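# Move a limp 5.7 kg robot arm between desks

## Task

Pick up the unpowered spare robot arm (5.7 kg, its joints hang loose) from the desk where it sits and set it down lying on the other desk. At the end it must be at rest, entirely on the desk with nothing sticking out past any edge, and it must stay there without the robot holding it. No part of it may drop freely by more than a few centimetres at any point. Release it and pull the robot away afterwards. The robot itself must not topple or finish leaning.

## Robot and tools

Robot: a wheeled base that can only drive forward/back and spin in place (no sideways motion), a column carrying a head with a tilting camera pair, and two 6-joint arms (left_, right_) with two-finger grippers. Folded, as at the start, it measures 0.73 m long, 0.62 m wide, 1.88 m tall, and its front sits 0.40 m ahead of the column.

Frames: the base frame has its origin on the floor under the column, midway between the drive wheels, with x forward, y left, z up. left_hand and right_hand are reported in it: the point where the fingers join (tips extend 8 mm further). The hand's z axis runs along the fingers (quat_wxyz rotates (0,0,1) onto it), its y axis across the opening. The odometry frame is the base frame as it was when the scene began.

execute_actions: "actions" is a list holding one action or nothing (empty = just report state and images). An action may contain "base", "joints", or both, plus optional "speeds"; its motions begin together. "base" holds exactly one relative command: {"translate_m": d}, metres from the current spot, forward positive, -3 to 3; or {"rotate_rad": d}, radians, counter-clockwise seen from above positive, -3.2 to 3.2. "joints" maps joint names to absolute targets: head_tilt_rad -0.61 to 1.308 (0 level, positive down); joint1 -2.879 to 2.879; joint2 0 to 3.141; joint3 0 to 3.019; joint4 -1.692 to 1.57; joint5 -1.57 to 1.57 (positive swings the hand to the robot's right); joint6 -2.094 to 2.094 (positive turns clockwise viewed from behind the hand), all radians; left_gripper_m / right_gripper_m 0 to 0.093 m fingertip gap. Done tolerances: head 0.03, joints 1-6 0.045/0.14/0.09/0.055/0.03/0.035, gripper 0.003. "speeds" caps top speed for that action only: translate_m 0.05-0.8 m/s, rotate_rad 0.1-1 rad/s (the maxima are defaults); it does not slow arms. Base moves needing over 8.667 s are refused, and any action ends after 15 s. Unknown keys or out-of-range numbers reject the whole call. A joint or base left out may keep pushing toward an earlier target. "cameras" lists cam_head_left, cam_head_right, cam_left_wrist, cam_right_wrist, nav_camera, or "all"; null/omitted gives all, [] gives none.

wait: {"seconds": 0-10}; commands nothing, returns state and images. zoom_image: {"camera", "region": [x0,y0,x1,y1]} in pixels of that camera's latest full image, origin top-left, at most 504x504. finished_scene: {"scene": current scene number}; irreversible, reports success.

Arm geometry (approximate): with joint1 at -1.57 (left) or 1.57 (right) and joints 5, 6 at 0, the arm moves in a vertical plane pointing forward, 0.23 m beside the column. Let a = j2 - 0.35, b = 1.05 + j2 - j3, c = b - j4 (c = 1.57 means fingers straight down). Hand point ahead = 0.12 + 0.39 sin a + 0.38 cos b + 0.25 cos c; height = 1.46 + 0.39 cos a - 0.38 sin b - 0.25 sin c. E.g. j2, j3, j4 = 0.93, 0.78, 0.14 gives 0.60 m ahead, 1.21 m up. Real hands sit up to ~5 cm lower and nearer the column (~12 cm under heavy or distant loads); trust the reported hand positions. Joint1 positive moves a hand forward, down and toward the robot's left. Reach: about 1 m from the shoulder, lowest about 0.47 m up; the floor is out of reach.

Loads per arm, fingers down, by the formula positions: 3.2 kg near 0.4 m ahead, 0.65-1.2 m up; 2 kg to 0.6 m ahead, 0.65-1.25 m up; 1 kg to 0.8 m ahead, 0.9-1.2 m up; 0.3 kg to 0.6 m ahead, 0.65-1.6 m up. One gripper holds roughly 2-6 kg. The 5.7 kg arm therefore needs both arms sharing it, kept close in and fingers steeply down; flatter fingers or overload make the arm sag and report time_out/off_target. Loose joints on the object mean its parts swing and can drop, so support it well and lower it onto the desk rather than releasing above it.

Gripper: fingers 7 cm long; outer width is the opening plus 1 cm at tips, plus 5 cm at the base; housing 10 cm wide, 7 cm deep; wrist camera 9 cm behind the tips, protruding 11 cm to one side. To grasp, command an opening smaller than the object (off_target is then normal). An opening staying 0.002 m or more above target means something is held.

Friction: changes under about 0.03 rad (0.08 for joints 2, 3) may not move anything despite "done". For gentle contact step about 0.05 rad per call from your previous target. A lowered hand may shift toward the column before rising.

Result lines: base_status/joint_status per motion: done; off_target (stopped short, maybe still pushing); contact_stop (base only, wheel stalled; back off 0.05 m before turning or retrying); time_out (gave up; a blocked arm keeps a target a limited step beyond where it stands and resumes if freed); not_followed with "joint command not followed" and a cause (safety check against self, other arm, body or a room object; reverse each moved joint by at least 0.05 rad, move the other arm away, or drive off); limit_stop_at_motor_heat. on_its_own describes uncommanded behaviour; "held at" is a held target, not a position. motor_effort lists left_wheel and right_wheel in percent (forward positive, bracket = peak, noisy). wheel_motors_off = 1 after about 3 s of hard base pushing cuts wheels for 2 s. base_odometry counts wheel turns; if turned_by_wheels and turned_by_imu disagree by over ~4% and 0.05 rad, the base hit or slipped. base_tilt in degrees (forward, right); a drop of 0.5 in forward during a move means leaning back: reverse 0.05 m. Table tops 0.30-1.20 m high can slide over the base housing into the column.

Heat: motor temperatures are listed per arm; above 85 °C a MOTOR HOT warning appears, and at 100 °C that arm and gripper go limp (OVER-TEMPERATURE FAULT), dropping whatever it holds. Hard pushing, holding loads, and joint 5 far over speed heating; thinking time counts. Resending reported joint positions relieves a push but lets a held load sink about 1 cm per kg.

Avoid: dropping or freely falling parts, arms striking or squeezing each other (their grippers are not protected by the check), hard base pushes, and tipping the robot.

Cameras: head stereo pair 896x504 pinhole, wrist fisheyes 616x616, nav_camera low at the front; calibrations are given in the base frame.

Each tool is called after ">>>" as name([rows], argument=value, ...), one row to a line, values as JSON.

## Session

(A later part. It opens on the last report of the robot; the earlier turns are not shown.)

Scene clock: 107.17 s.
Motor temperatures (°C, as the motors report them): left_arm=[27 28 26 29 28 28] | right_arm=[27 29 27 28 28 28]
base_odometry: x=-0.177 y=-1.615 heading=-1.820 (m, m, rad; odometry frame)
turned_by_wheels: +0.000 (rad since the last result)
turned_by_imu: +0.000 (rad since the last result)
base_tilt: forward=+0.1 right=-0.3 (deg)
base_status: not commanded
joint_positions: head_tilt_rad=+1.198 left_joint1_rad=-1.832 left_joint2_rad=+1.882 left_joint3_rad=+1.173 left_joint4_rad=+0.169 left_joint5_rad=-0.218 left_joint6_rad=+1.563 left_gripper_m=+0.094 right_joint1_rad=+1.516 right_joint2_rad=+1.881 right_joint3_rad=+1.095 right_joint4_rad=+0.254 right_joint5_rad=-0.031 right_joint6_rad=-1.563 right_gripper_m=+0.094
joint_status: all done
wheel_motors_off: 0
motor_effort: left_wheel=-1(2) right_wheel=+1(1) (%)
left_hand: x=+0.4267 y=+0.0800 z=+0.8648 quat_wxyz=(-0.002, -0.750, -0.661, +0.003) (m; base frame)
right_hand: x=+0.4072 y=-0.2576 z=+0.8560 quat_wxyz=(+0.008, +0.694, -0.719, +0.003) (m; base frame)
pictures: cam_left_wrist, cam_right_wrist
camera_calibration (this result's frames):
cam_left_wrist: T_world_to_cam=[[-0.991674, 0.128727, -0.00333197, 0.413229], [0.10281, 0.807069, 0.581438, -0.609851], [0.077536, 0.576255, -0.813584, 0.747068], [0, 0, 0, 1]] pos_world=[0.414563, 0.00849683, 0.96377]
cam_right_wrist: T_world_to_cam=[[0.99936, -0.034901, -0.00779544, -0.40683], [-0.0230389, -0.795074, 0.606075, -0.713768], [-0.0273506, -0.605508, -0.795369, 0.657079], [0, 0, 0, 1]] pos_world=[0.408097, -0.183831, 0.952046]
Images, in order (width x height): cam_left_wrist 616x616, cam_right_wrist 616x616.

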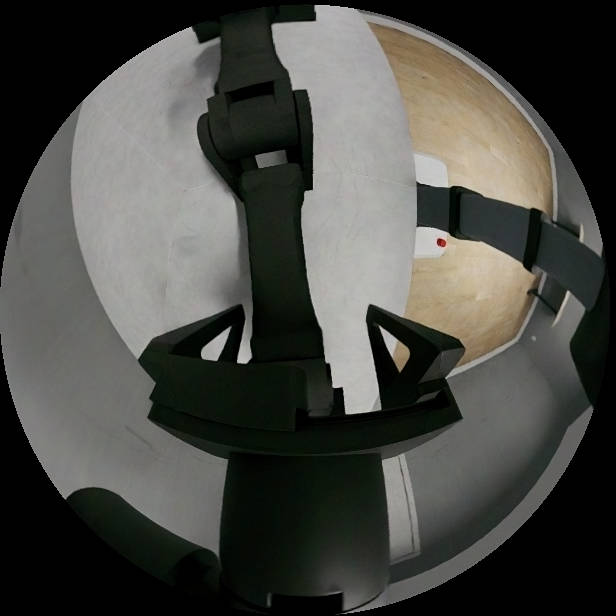

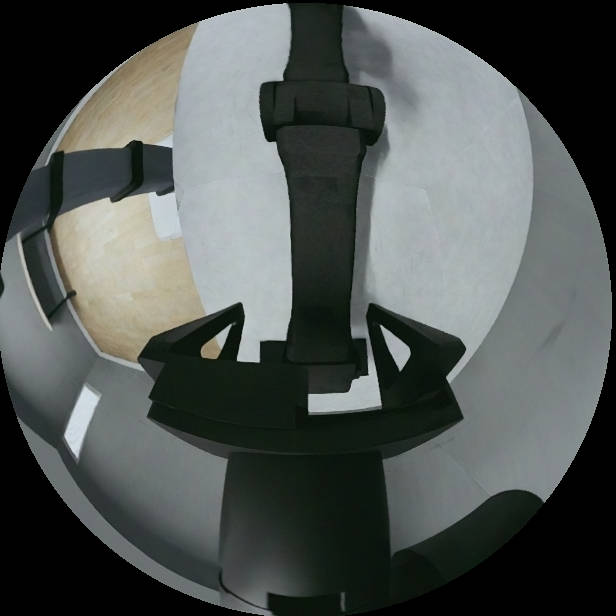

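>>> execute_actions([
  {"base":{"translate_m":0.014},"joints":{"left_joint2_rad":1.98,"left_joint3_rad":1.27,"right_joint2_rad":1.99,"right_joint3_rad":1.195}},
], cameras=["cam_head_left","cam_left_wrist","cam_right_wrist"])

Scene clock: 111.90 s.
Motor temperatures (°C, as the motors report them): left_arm=[27 28 26 29 28 28] | right_arm=[27 29 27 28 28 28]
base_odometry: x=-0.181 y=-1.629 heading=-1.820 (m, m, rad; odometry frame)
turned_by_wheels: +0.000 (rad since the last result)
turned_by_imu: +0.000 (rad since the last result)
base_tilt: forward=+0.1 right=-0.3 (deg)
base_status: done
joint_positions: head_tilt_rad=+1.199 left_joint1_rad=-1.832 left_joint2_rad=+1.971 left_joint3_rad=+1.276 left_joint4_rad=+0.171 left_joint5_rad=-0.218 left_joint6_rad=+1.563 left_gripper_m=+0.094 right_joint1_rad=+1.516 right_joint2_rad=+1.986 right_joint3_rad=+1.203 right_joint4_rad=+0.258 right_joint5_rad=-0.031 right_joint6_rad=-1.563 right_gripper_m=+0.094
joint_status: all done
wheel_motors_off: 0
motor_effort: left_wheel=+1(35) right_wheel=+0(35) (%)
left_hand: x=+0.4350 y=+0.0709 z=+0.8305 quat_wxyz=(-0.008, -0.749, -0.663, -0.002) (m; base frame)
right_hand: x=+0.4088 y=-0.2596 z=+0.8155 quat_wxyz=(+0.006, +0.695, -0.719, +0.005) (m; base frame)
pictures: cam_head_left, cam_left_wrist, cam_right_wrist
camera_calibration (this result's frames):
cam_head_left: T_world_to_cam=[[-0.00951884, -0.999936, -0.00609203, 0.0384349], [-0.90214, 0.0112155, -0.431297, 0.707946], [0.431337, 0.00139042, -0.90219, 1.30582], [0, 0, 0, 1]] pos_world=[0.0757852, 0.0286768, 1.48366]
cam_left_wrist: T_world_to_cam=[[-0.991956, 0.125154, -0.0189476, 0.435809], [0.0909193, 0.808617, 0.581268, -0.578262], [0.0880694, 0.57487, -0.813492, 0.719167], [0, 0, 0, 1]] pos_world=[0.421542, -0.000377875, 0.929419]
cam_right_wrist: T_world_to_cam=[[0.999399, -0.0346121, -0.00169896, -0.413776], [-0.0265021, -0.794979, 0.606057, -0.689282], [-0.0223275, -0.605648, -0.795419, 0.621647], [0, 0, 0, 1]] pos_world=[0.40914, -0.185787, 0.911512]
Images, in order (width x height): cam_head_left 896x504, cam_left_wrist 616x616, cam_right_wrist 616x616.

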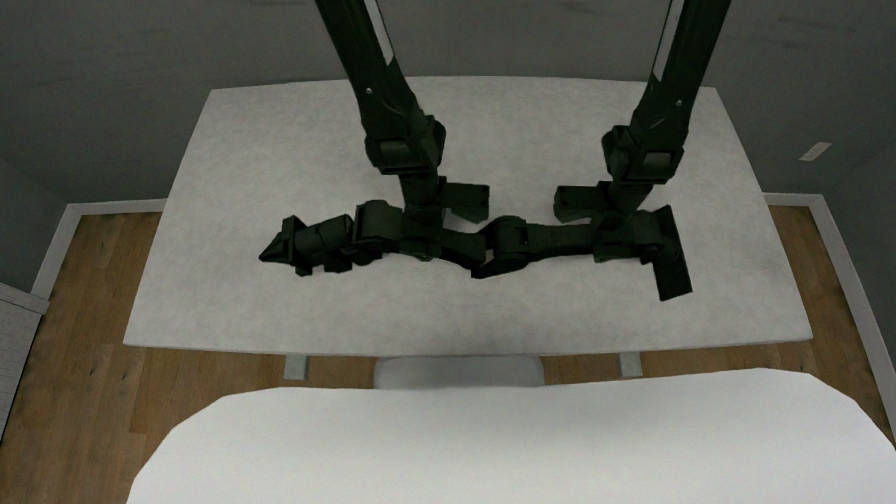

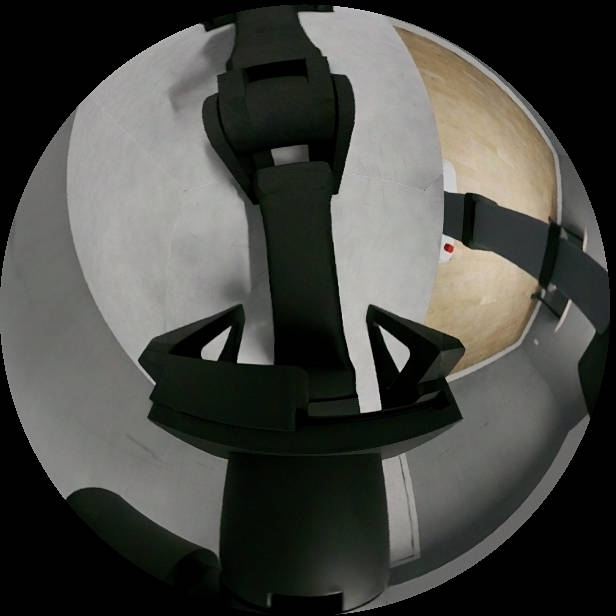

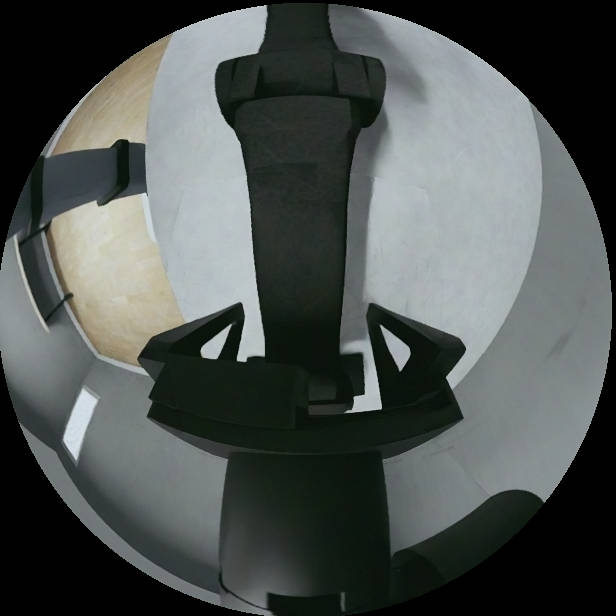

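>>> execute_actions([
  {"joints":{"left_joint1_rad":-1.79,"left_joint5_rad":-0.19,"left_joint2_rad":2.05,"left_joint3_rad":1.35,"right_joint2_rad":2.09,"right_joint3_rad":1.31}},
], cameras=["cam_head_left","cam_left_wrist","cam_right_wrist"])

Scene clock: 115.93 s.
Motor temperatures (°C, as the motors report them): left_arm=[27 28 26 29 28 28] | right_arm=[27 29 27 28 28 28]
base_odometry: x=-0.181 y=-1.629 heading=-1.820 (m, m, rad; odometry frame)
turned_by_wheels: +0.000 (rad since the last result)
turned_by_imu: +0.000 (rad since the last result)
base_tilt: forward=+0.1 right=-0.3 (deg)
base_status: not commanded
joint_positions: head_tilt_rad=+1.199 left_joint1_rad=-1.810 left_joint2_rad=+2.035 left_joint3_rad=+1.348 left_joint4_rad=+0.171 left_joint5_rad=-0.190 left_joint6_rad=+1.562 left_gripper_m=+0.094 right_joint1_rad=+1.517 right_joint2_rad=+2.071 right_joint3_rad=+1.306 right_joint4_rad=+0.260 right_joint5_rad=-0.025 right_joint6_rad=-1.567 right_gripper_m=+0.094
joint_status: all done
wheel_motors_off: 0
motor_effort: left_wheel=+0(1) right_wheel=+0(1) (%)
left_hand: x=+0.4388 y=+0.0767 z=+0.8034 quat_wxyz=(-0.013, -0.744, -0.668, -0.001) (m; base frame)
right_hand: x=+0.4169 y=-0.2614 z=+0.7813 quat_wxyz=(+0.001, +0.696, -0.718, +0.014) (m; base frame)
pictures: cam_head_left, cam_left_wrist, cam_right_wrist
camera_calibration (this result's frames):
cam_head_left: T_world_to_cam=[[-0.00951884, -0.999936, -0.00609203, 0.0384349], [-0.902141, 0.0112155, -0.431297, 0.707946], [0.431337, 0.00139042, -0.90219, 1.30582], [0, 0, 0, 1]] pos_world=[0.0757851, 0.0286768, 1.48366]
cam_left_wrist: T_world_to_cam=[[-0.993498, 0.111133, -0.02473, 0.444754], [0.0768806, 0.815074, 0.574233, -0.556184], [0.0839729, 0.568598, -0.818318, 0.69956], [0, 0, 0, 1]] pos_world=[0.425878, 0.0061355, 0.902841]
cam_right_wrist: T_world_to_cam=[[0.999396, -0.029483, 0.0184219, -0.436346], [-0.0345996, -0.791879, 0.609697, -0.668389], [-0.0033878, -0.609966, -0.79242, 0.582202], [0, 0, 0, 1]] pos_world=[0.414928, -0.187025, 0.876902]
Images, in order (width x height): cam_head_left 896x504, cam_left_wrist 616x616, cam_right_wrist 616x616.

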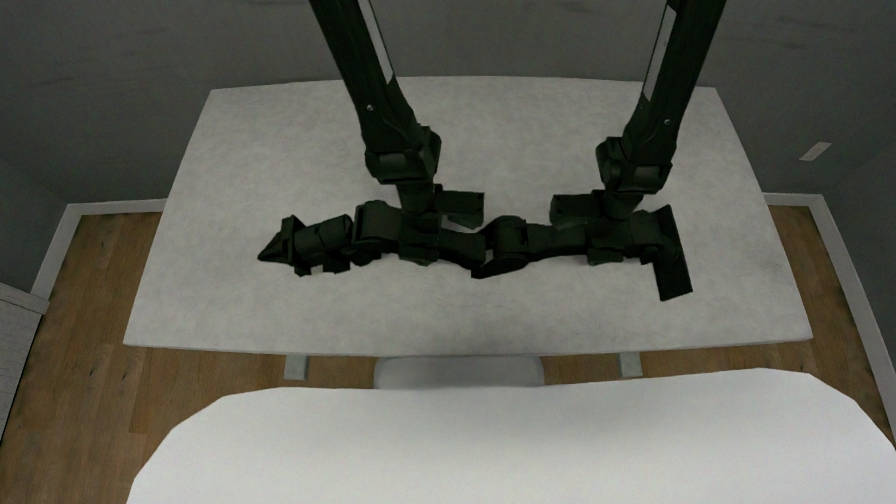

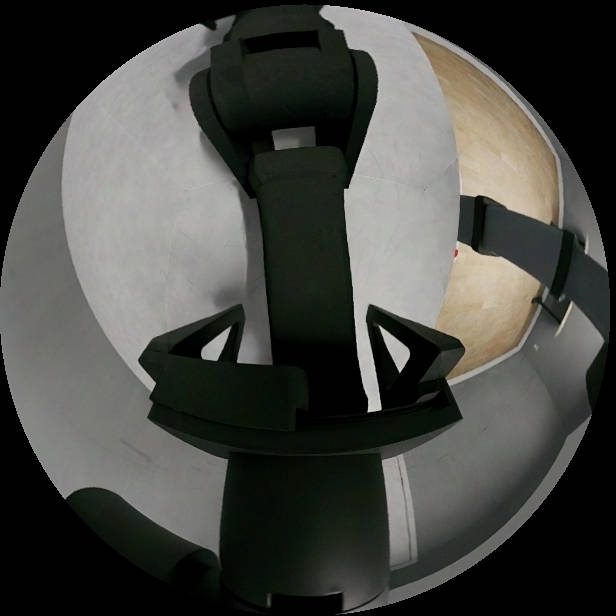

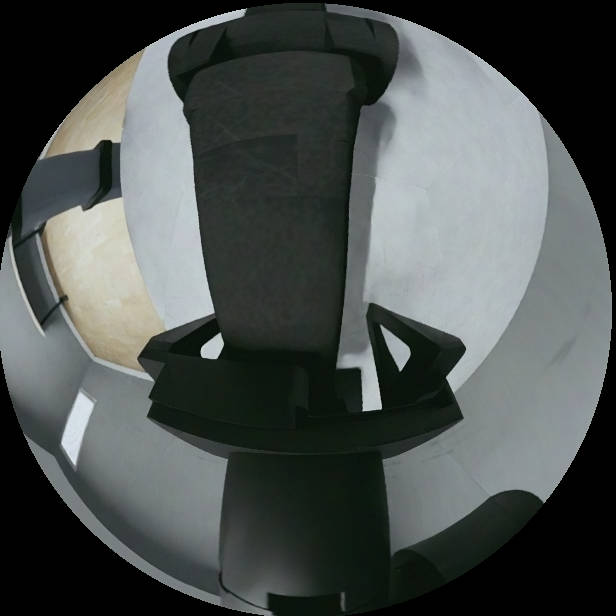

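>>> execute_actions([
  {"joints":{"left_joint2_rad":2.13,"left_joint3_rad":1.43,"right_gripper_m":0.03}},
], cameras=["cam_head_left","cam_left_wrist","cam_right_wrist"])

Scene clock: 119.40 s.
Motor temperatures (°C, as the motors report them): left_arm=[27 28 26 29 28 28] | right_arm=[27 29 27 28 28 28]
base_odometry: x=-0.181 y=-1.629 heading=-1.820 (m, m, rad; odometry frame)
turned_by_wheels: +0.000 (rad since the last result)
turned_by_imu: +0.000 (rad since the last result)
base_tilt: forward=+0.1 right=-0.4 (deg)
base_status: not commanded
joint_positions: head_tilt_rad=+1.199 left_joint1_rad=-1.829 left_joint2_rad=+2.082 left_joint3_rad=+1.414 left_joint4_rad=+0.171 left_joint5_rad=-0.190 left_joint6_rad=+1.558 left_gripper_m=+0.094 right_joint1_rad=+1.519 right_joint2_rad=+2.072 right_joint3_rad=+1.293 right_joint4_rad=+0.257 right_joint5_rad=-0.026 right_joint6_rad=-1.566 right_gripper_m=+0.050
joint_status: right_gripper_m off_target (ended at +0.050, target +0.030); the others done
wheel_motors_off: 0
motor_effort: left_wheel=+0(1) right_wheel=+0(1) (%)
left_hand: x=+0.4457 y=+0.0566 z=+0.7876 quat_wxyz=(-0.026, -0.745, -0.667, -0.001) (m; base frame)
right_hand: x=+0.4074 y=-0.2595 z=+0.7820 quat_wxyz=(+0.006, +0.696, -0.718, +0.007) (m; base frame)
pictures: cam_head_left, cam_left_wrist, cam_right_wrist
camera_calibration (this result's frames):
cam_head_left: T_world_to_cam=[[-0.00951884, -0.999936, -0.00609202, 0.0384349], [-0.902141, 0.0112155, -0.431296, 0.707946], [0.431337, 0.00139042, -0.90219, 1.30582], [0, 0, 0, 1]] pos_world=[0.0757851, 0.0286768, 1.48366]
cam_left_wrist: T_world_to_cam=[[-0.992641, 0.112645, -0.0444357, 0.468501], [0.0686872, 0.825987, 0.559488, -0.516662], [0.0997267, 0.552319, -0.827646, 0.698764], [0, 0, 0, 1]] pos_world=[0.430856, -0.0119589, 0.888214]
cam_right_wrist: T_world_to_cam=[[0.999558, -0.0296922, 0.00161113, -0.413742], [-0.0245544, -0.793613, 0.607927, -0.670826], [-0.0167721, -0.607697, -0.793992, 0.591101], [0, 0, 0, 1]] pos_world=[0.407001, -0.185452, 0.877809]
Images, in order (width x height): cam_head_left 896x504, cam_left_wrist 616x616, cam_right_wrist 616x616.

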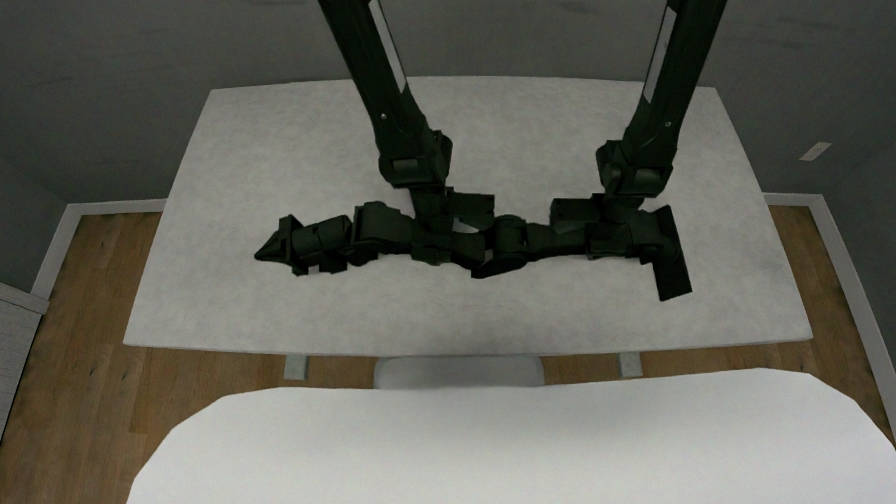

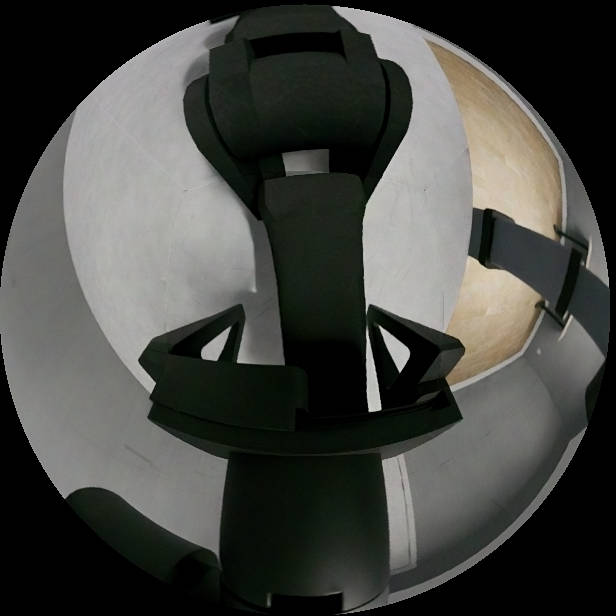

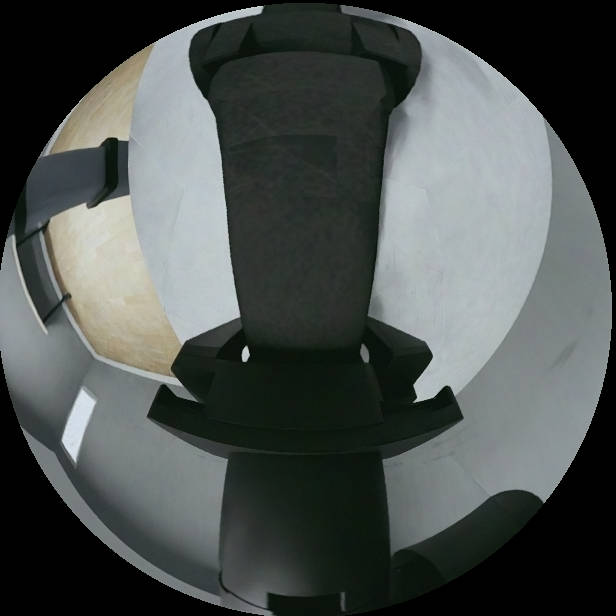

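>>> execute_actions([
  {"joints":{"left_joint1_rad":-1.73,"left_joint5_rad":-0.15,"left_joint2_rad":2.0,"left_joint3_rad":1.30}},
], cameras=["cam_head_left","cam_left_wrist"])

Scene clock: 124.27 s.
Motor temperatures (°C, as the motors report them): left_arm=[27 28 26 29 28 28] | right_arm=[27 29 27 28 28 28]
base_odometry: x=-0.181 y=-1.629 heading=-1.820 (m, m, rad; odometry frame)
turned_by_wheels: +0.000 (rad since the last result)
turned_by_imu: +0.000 (rad since the last result)
base_tilt: forward=+0.1 right=-0.3 (deg)
base_status: not commanded
joint_positions: head_tilt_rad=+1.199 left_joint1_rad=-1.765 left_joint2_rad=+1.997 left_joint3_rad=+1.303 left_joint4_rad=+0.172 left_joint5_rad=-0.143 left_joint6_rad=+1.554 left_gripper_m=+0.094 right_joint1_rad=+1.521 right_joint2_rad=+2.072 right_joint3_rad=+1.293 right_joint4_rad=+0.257 right_joint5_rad=-0.027 right_joint6_rad=-1.565 right_gripper_m=+0.050
joint_status: all done
wheel_motors_off: 0
motor_effort: left_wheel=+0(1) right_wheel=+1(1) (%)
left_hand: x=+0.4378 y=+0.1044 z=+0.8129 quat_wxyz=(-0.012, -0.735, -0.678, +0.007) (m; base frame)
right_hand: x=+0.4074 y=-0.2585 z=+0.7819 quat_wxyz=(+0.005, +0.696, -0.718, +0.007) (m; base frame)
pictures: cam_head_left, cam_left_wrist
camera_calibration (this result's frames):
cam_head_left: T_world_to_cam=[[-0.00951884, -0.999936, -0.00609203, 0.0384349], [-0.90214, 0.0112155, -0.431297, 0.707946], [0.431338, 0.00139042, -0.90219, 1.30582], [0, 0, 0, 1]] pos_world=[0.0757852, 0.0286768, 1.48366]
cam_left_wrist: T_world_to_cam=[[-0.99643, 0.083318, -0.0136494, 0.436099], [0.0609563, 0.821804, 0.5665, -0.571633], [0.0584168, 0.563646, -0.823948, 0.70797], [0, 0, 0, 1]] pos_world=[0.428029, 0.0343913, 0.913113]
Images, in order (width x height): cam_head_left 896x504, cam_left_wrist 616x616.

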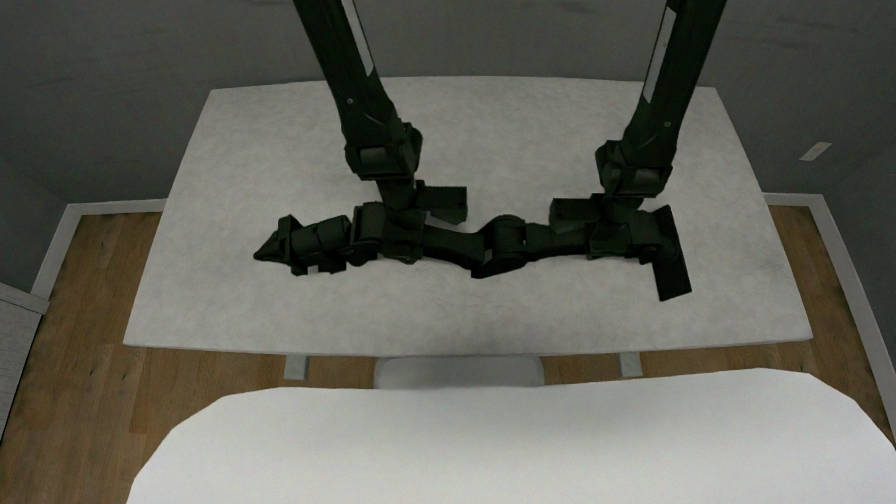

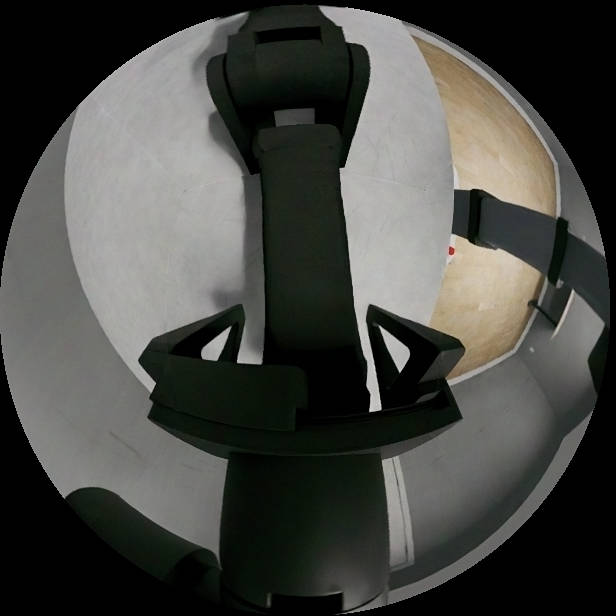

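>>> execute_actions([
  {"joints":{"left_gripper_m":0.02,"right_gripper_m":0.02}},
], cameras=["cam_head_left","cam_left_wrist"])

Scene clock: 126.40 s.
Motor temperatures (°C, as the motors report them): left_arm=[27 28 26 29 28 28] | right_arm=[27 29 27 28 28 28]
base_odometry: x=-0.181 y=-1.629 heading=-1.820 (m, m, rad; odometry frame)
turned_by_wheels: +0.000 (rad since the last result)
turned_by_imu: +0.000 (rad since the last result)
base_tilt: forward=+0.1 right=-0.5 (deg)
base_status: not commanded
joint_positions: head_tilt_rad=+1.199 left_joint1_rad=-1.765 left_joint2_rad=+1.998 left_joint3_rad=+1.296 left_joint4_rad=+0.172 left_joint5_rad=-0.143 left_joint6_rad=+1.551 left_gripper_m=+0.062 right_joint1_rad=+1.521 right_joint2_rad=+2.072 right_joint3_rad=+1.293 right_joint4_rad=+0.257 right_joint5_rad=-0.027 right_joint6_rad=-1.565 right_gripper_m=+0.050
joint_status: left_gripper_m off_target (ended at +0.062, target +0.020); right_gripper_m off_target (ended at +0.050, target +0.020)
wheel_motors_off: 0
motor_effort: left_wheel=+0(0) right_wheel=+1(1) (%)
left_hand: x=+0.4335 y=+0.1056 z=+0.8130 quat_wxyz=(-0.009, -0.734, -0.679, +0.008) (m; base frame)
right_hand: x=+0.4074 y=-0.2584 z=+0.7819 quat_wxyz=(+0.005, +0.696, -0.718, +0.007) (m; base frame)
pictures: cam_head_left, cam_left_wrist
camera_calibration (this result's frames):
cam_head_left: T_world_to_cam=[[-0.00951884, -0.999936, -0.00609202, 0.0384349], [-0.902141, 0.0112155, -0.431296, 0.707946], [0.431337, 0.00139042, -0.90219, 1.30582], [0, 0, 0, 1]] pos_world=[0.0757851, 0.0286768, 1.48366]
cam_left_wrist: T_world_to_cam=[[-0.996655, 0.0814379, -0.00677093, 0.426378], [0.0632068, 0.820746, 0.567786, -0.574264], [0.0517965, 0.565459, -0.823148, 0.709663], [0, 0, 0, 1]] pos_world=[0.424491, 0.0353163, 0.913104]
Images, in order (width x height): cam_head_left 896x504, cam_left_wrist 616x616.

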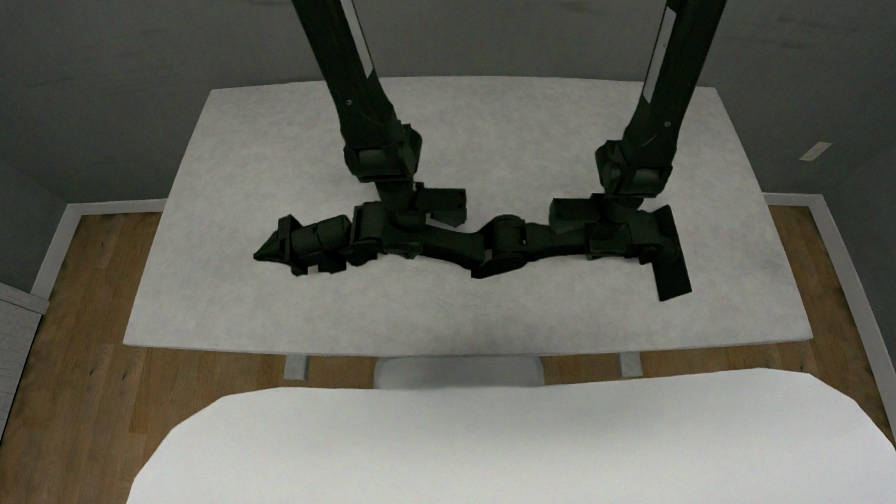

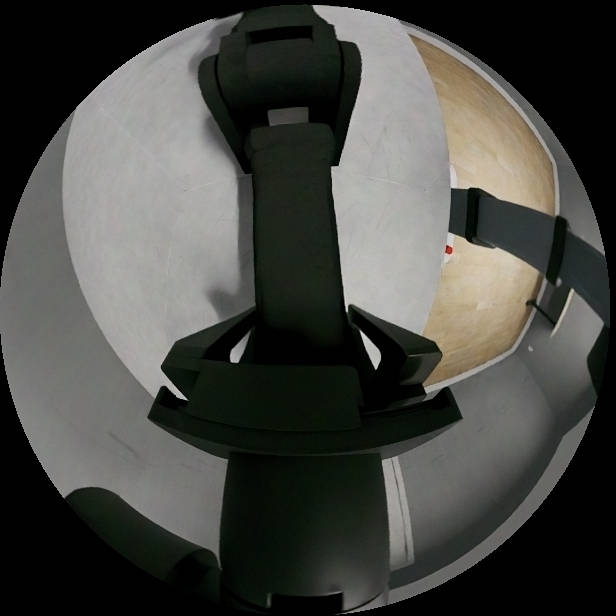

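>>> execute_actions([
  {"joints":{"left_gripper_m":0.0,"right_gripper_m":0.0,"left_joint2_rad":1.88,"left_joint3_rad":1.18,"right_joint2_rad":1.95,"right_joint3_rad":1.18}},
], cameras=["cam_head_left","cam_left_wrist","cam_right_wrist"])

Scene clock: 132.10 s.
Motor temperatures (°C, as the motors report them): left_arm=[27 29 26 29 28 28] | right_arm=[27 29 27 28 28 28]
base_odometry: x=-0.181 y=-1.629 heading=-1.820 (m, m, rad; odometry frame)
turned_by_wheels: +0.000 (rad since the last result)
turned_by_imu: +0.000 (rad since the last result)
base_tilt: forward=+0.1 right=-0.4 (deg)
base_status: not commanded
joint_positions: head_tilt_rad=+1.199 left_joint1_rad=-1.737 left_joint2_rad=+1.940 left_joint3_rad=+1.195 left_joint4_rad=+0.180 left_joint5_rad=-0.150 left_joint6_rad=+1.558 left_gripper_m=+0.062 right_joint1_rad=+1.554 right_joint2_rad=+2.051 right_joint3_rad=+1.233 right_joint4_rad=+0.260 right_joint5_rad=-0.046 right_joint6_rad=-1.551 right_gripper_m=+0.050
joint_status: left_gripper_m off_target (ended at +0.062, target +0.000); right_gripper_m off_target (ended at +0.050, target +0.000); the others done
wheel_motors_off: 0
motor_effort: left_wheel=-1(2) right_wheel=+1(1) (%)
left_hand: x=+0.4118 y=+0.1325 z=+0.8359 quat_wxyz=(+0.015, -0.733, -0.680, +0.010) (m; base frame)
right_hand: x=+0.3855 y=-0.2295 z=+0.7936 quat_wxyz=(+0.001, +0.697, -0.717, -0.023) (m; base frame)
pictures: cam_head_left, cam_left_wrist, cam_right_wrist
camera_calibration (this result's frames):
cam_head_left: T_world_to_cam=[[-0.00951884, -0.999936, -0.00609203, 0.0384349], [-0.90214, 0.0112155, -0.431297, 0.707946], [0.431337, 0.00139042, -0.90219, 1.30582], [0, 0, 0, 1]] pos_world=[0.0757852, 0.0286768, 1.48366]
cam_left_wrist: T_world_to_cam=[[-0.996374, 0.0797426, 0.0296762, 0.372358], [0.0818003, 0.801768, 0.592011, -0.633361], [0.023415, 0.592291, -0.805384, 0.707702], [0, 0, 0, 1]] pos_world=[0.406246, 0.0589505, 0.933878]
cam_right_wrist: T_world_to_cam=[[0.998966, -0.0275488, -0.0361764, -0.360303], [-0.00215566, -0.823379, 0.567488, -0.637995], [-0.0454205, -0.566823, -0.822586, 0.661338], [0, 0, 0, 1]] pos_world=[0.388593, -0.160375, 0.893027]
Images, in order (width x height): cam_head_left 896x504, cam_left_wrist 616x616, cam_right_wrist 616x616.

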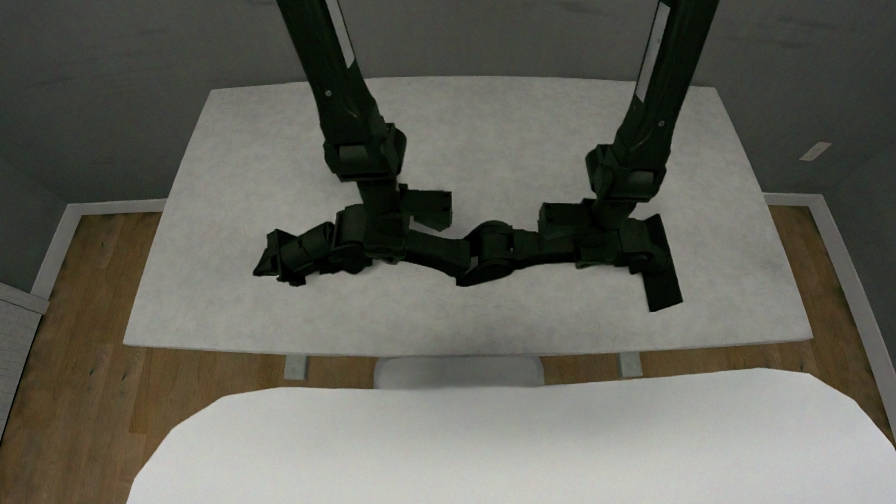

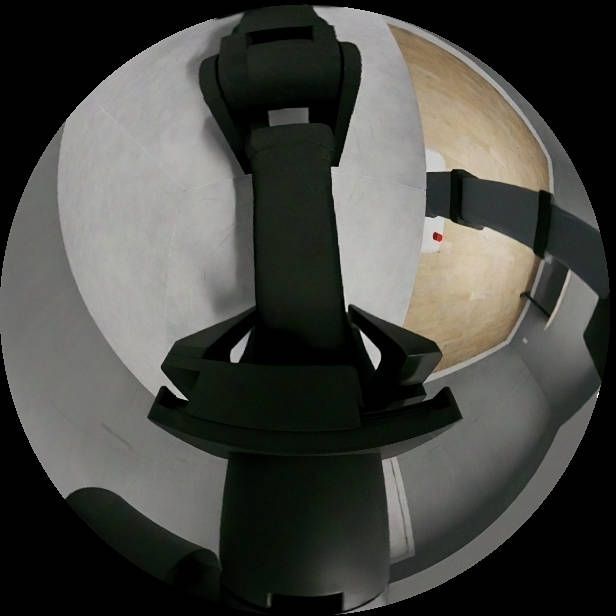

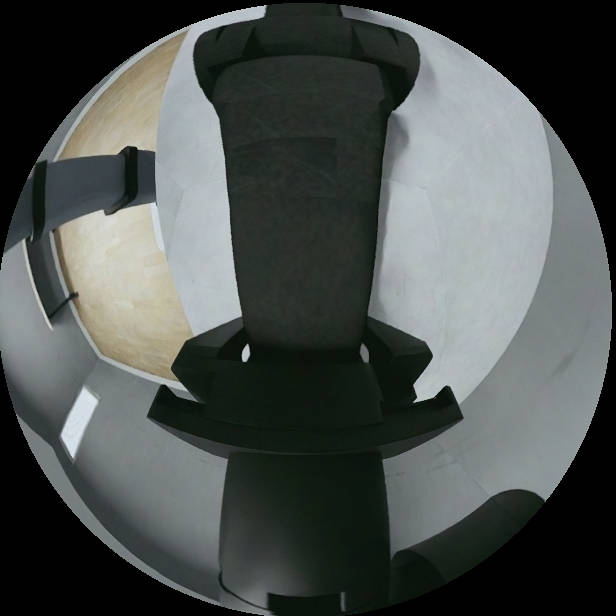

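>>> execute_actions([
  {"joints":{"left_joint2_rad":1.74,"left_joint3_rad":1.08,"right_joint2_rad":1.76,"right_joint3_rad":1.08}},
], cameras=["cam_head_left","cam_left_wrist","cam_right_wrist"])

Scene clock: 135.30 s.
Motor temperatures (°C, as the motors report them): left_arm=[27 29 26 29 28 28] | right_arm=[27 30 27 28 28 28]
base_odometry: x=-0.181 y=-1.629 heading=-1.820 (m, m, rad; odometry frame)
turned_by_wheels: +0.000 (rad since the last result)
turned_by_imu: +0.000 (rad since the last result)
base_tilt: forward=+0.2 right=-0.3 (deg)
base_status: not commanded
joint_positions: head_tilt_rad=+1.199 left_joint1_rad=-1.735 left_joint2_rad=+1.812 left_joint3_rad=+1.111 left_joint4_rad=+0.194 left_joint5_rad=-0.122 left_joint6_rad=+1.552 left_gripper_m=+0.062 right_joint1_rad=+1.555 right_joint2_rad=+1.867 right_joint3_rad=+1.108 right_joint4_rad=+0.258 right_joint5_rad=-0.045 right_joint6_rad=-1.571 right_gripper_m=+0.050
joint_status: all done
wheel_motors_off: 0
motor_effort: left_wheel=+0(1) right_wheel=+1(2) (%)
left_hand: x=+0.4401 y=+0.1335 z=+0.8810 quat_wxyz=(-0.015, -0.728, -0.685, +0.000) (m; base frame)
right_hand: x=+0.4245 y=-0.2284 z=+0.8583 quat_wxyz=(-0.019, +0.704, -0.709, -0.003) (m; base frame)
pictures: cam_head_left, cam_left_wrist, cam_right_wrist
camera_calibration (this result's frames):
cam_head_left: T_world_to_cam=[[-0.00951884, -0.999936, -0.00609203, 0.0384349], [-0.90214, 0.0112155, -0.431297, 0.707946], [0.431337, 0.00139042, -0.90219, 1.30582], [0, 0, 0, 1]] pos_world=[0.0757852, 0.0286768, 1.48366]
cam_left_wrist: T_world_to_cam=[[-0.997552, 0.0645826, -0.0268147, 0.451512], [0.0377767, 0.820396, 0.570547, -0.627378], [0.0588461, 0.568137, -0.820827, 0.744063], [0, 0, 0, 1]] pos_world=[0.430322, 0.0628085, 0.980803]
cam_right_wrist: T_world_to_cam=[[0.999742, -0.00693381, 0.0216294, -0.44213], [-0.0179779, -0.823551, 0.566957, -0.666602], [0.0138818, -0.567199, -0.823464, 0.692392], [0, 0, 0, 1]] pos_world=[0.42042, -0.159322, 0.957657]
Images, in order (width x height): cam_head_left 896x504, cam_left_wrist 616x616, cam_right_wrist 616x616.

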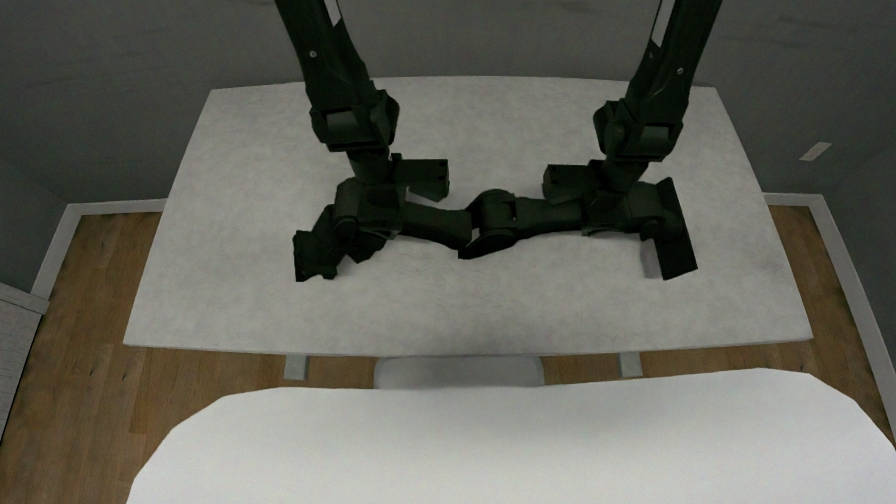

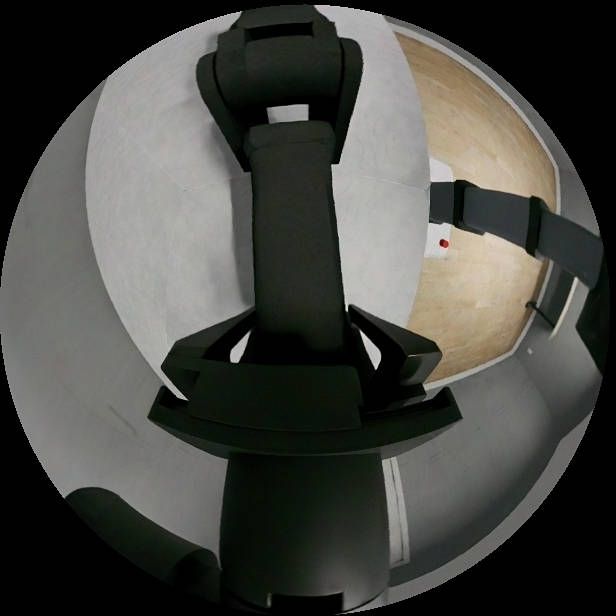

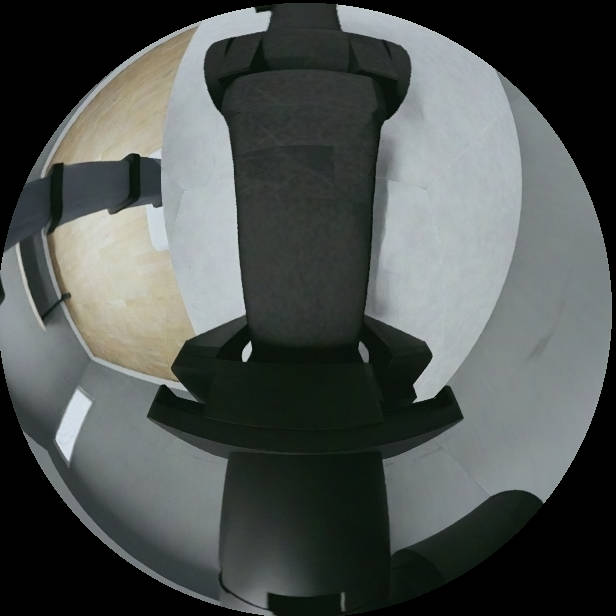

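>>> execute_actions([
  {"joints":{"left_joint2_rad":1.62,"left_joint3_rad":0.98,"right_joint2_rad":1.62,"right_joint3_rad":0.96}},
], cameras=["cam_head_left"])

>>> execute_actions([
  {"joints":{"left_joint2_rad":1.50,"left_joint3_rad":0.88,"right_joint2_rad":1.49,"right_joint3_rad":0.85}},
], cameras=["cam_head_left","cam_right_wrist","nav_camera"])

Scene clock: 140.40 s.
Motor temperatures (°C, as the motors report them): left_arm=[27 30 26 29 29 28] | right_arm=[28 31 27 28 28 28]
base_odometry: x=-0.181 y=-1.629 heading=-1.820 (m, m, rad; odometry frame)
turned_by_wheels: +0.000 (rad since the last result)
turned_by_imu: +0.000 (rad since the last result)
base_tilt: forward=+0.1 right=-0.4 (deg)
base_status: not commanded
joint_positions: head_tilt_rad=+1.199 left_joint1_rad=-1.737 left_joint2_rad=+1.716 left_joint3_rad=+1.011 left_joint4_rad=+0.195 left_joint5_rad=-0.114 left_joint6_rad=+1.549 left_gripper_m=+0.062 right_joint1_rad=+1.559 right_joint2_rad=+1.732 right_joint3_rad=+0.974 right_joint4_rad=+0.254 right_joint5_rad=-0.048 right_joint6_rad=-1.572 right_gripper_m=+0.050
joint_status: all done
wheel_motors_off: 0
motor_effort: left_wheel=+0(1) right_wheel=+1(2) (%)
left_hand: x=+0.4321 y=+0.1363 z=+0.9175 quat_wxyz=(-0.017, -0.728, -0.685, +0.005) (m; base frame)
right_hand: x=+0.4182 y=-0.2245 z=+0.9099 quat_wxyz=(-0.020, +0.705, -0.708, -0.006) (m; base frame)
pictures: cam_head_left
camera_calibration (this result's frames):
cam_head_left: T_world_to_cam=[[-0.00951884, -0.999936, -0.00609203, 0.0384349], [-0.90214, 0.0112155, -0.431297, 0.707946], [0.431337, 0.00139042, -0.90219, 1.30582], [0, 0, 0, 1]] pos_world=[0.0757852, 0.0286768, 1.48366]
Images, in order (width x height): cam_head_left 896x504.

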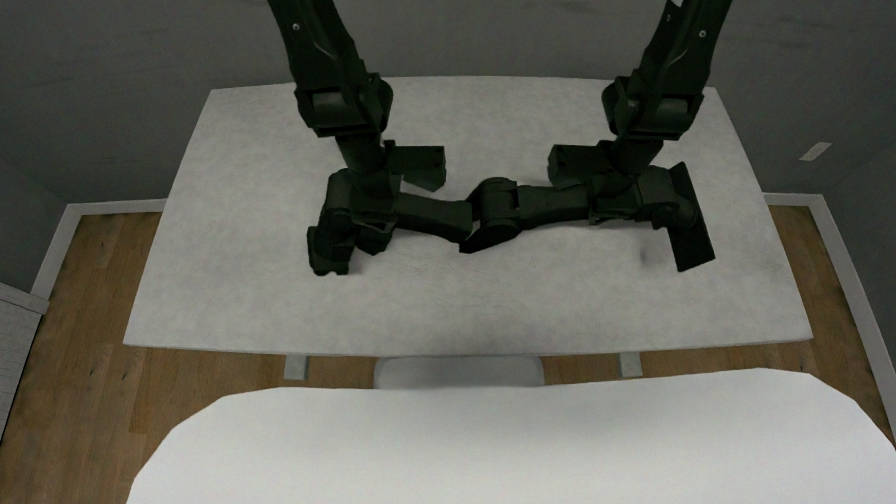

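Scene clock: 141.43 s.
Motor temperatures (°C, as the motors report them): left_arm=[27 30 26 29 29 28] | right_arm=[28 31 27 28 28 28]
base_odometry: x=-0.181 y=-1.629 heading=-1.820 (m, m, rad; odometry frame)
turned_by_wheels: +0.000 (rad since the last result)
turned_by_imu: +0.000 (rad since the last result)
base_tilt: forward=+0.1 right=-0.4 (deg)
base_status: not commanded
joint_positions: head_tilt_rad=+1.199 left_joint1_rad=-1.744 left_joint2_rad=+1.596 left_joint3_rad=+0.915 left_joint4_rad=+0.196 left_joint5_rad=-0.111 left_joint6_rad=+1.554 left_gripper_m=+0.062 right_joint1_rad=+1.562 right_joint2_rad=+1.598 right_joint3_rad=+0.865 right_joint4_rad=+0.251 right_joint5_rad=-0.051 right_joint6_rad=-1.566 right_gripper_m=+0.050
joint_status: all done
wheel_motors_off: 0
motor_effort: left_wheel=-1(1) right_wheel=+0(1) (%)
left_hand: x=+0.4354 y=+0.1377 z=+0.9607 quat_wxyz=(-0.029, -0.729, -0.684, +0.000) (m; base frame)
right_hand: x=+0.4197 y=-0.2221 z=+0.9577 quat_wxyz=(-0.030, +0.704, -0.710, -0.001) (m; base frame)
pictures: cam_head_left, cam_right_wrist, nav_camera
camera_calibration (this result's frames):
cam_head_left: T_world_to_cam=[[-0.00951884, -0.999936, -0.00609202, 0.0384349], [-0.902141, 0.0112155, -0.431296, 0.707946], [0.431337, 0.00139042, -0.90219, 1.30582], [0, 0, 0, 1]] pos_world=[0.0757851, 0.0286768, 1.48366]
cam_right_wrist: T_world_to_cam=[[0.99916, -0.00861356, 0.0400697, -0.457263], [-0.0294857, -0.830128, 0.556793, -0.704751], [0.028467, -0.557507, -0.829684, 0.77992], [0, 0, 0, 1]] pos_world=[0.413897, -0.154161, 1.05781]
Images, in order (width x height): cam_head_left 896x504, cam_right_wrist 616x616, nav_camera 896x504.

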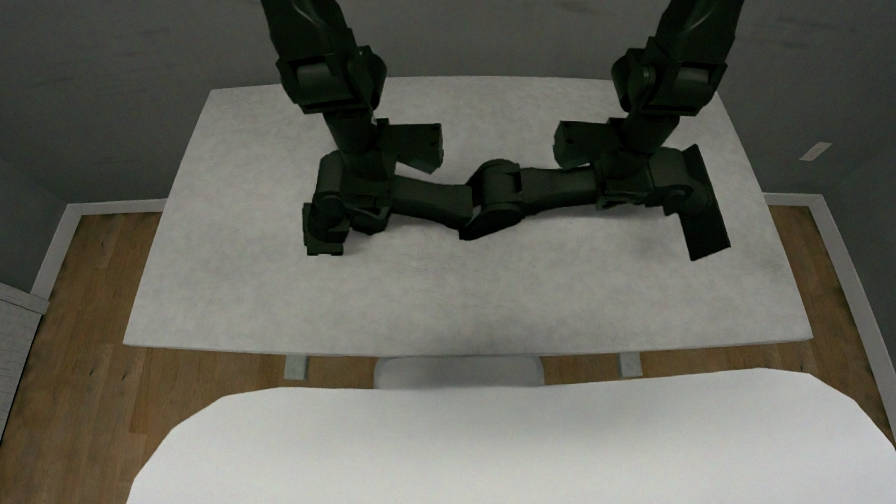

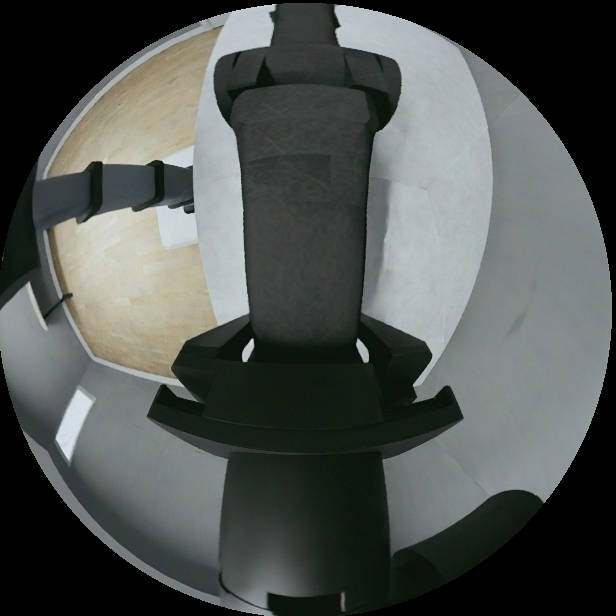

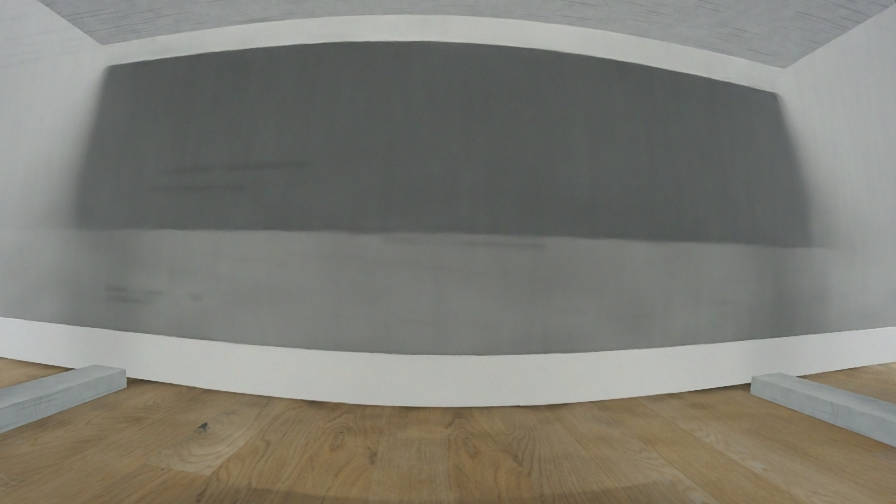

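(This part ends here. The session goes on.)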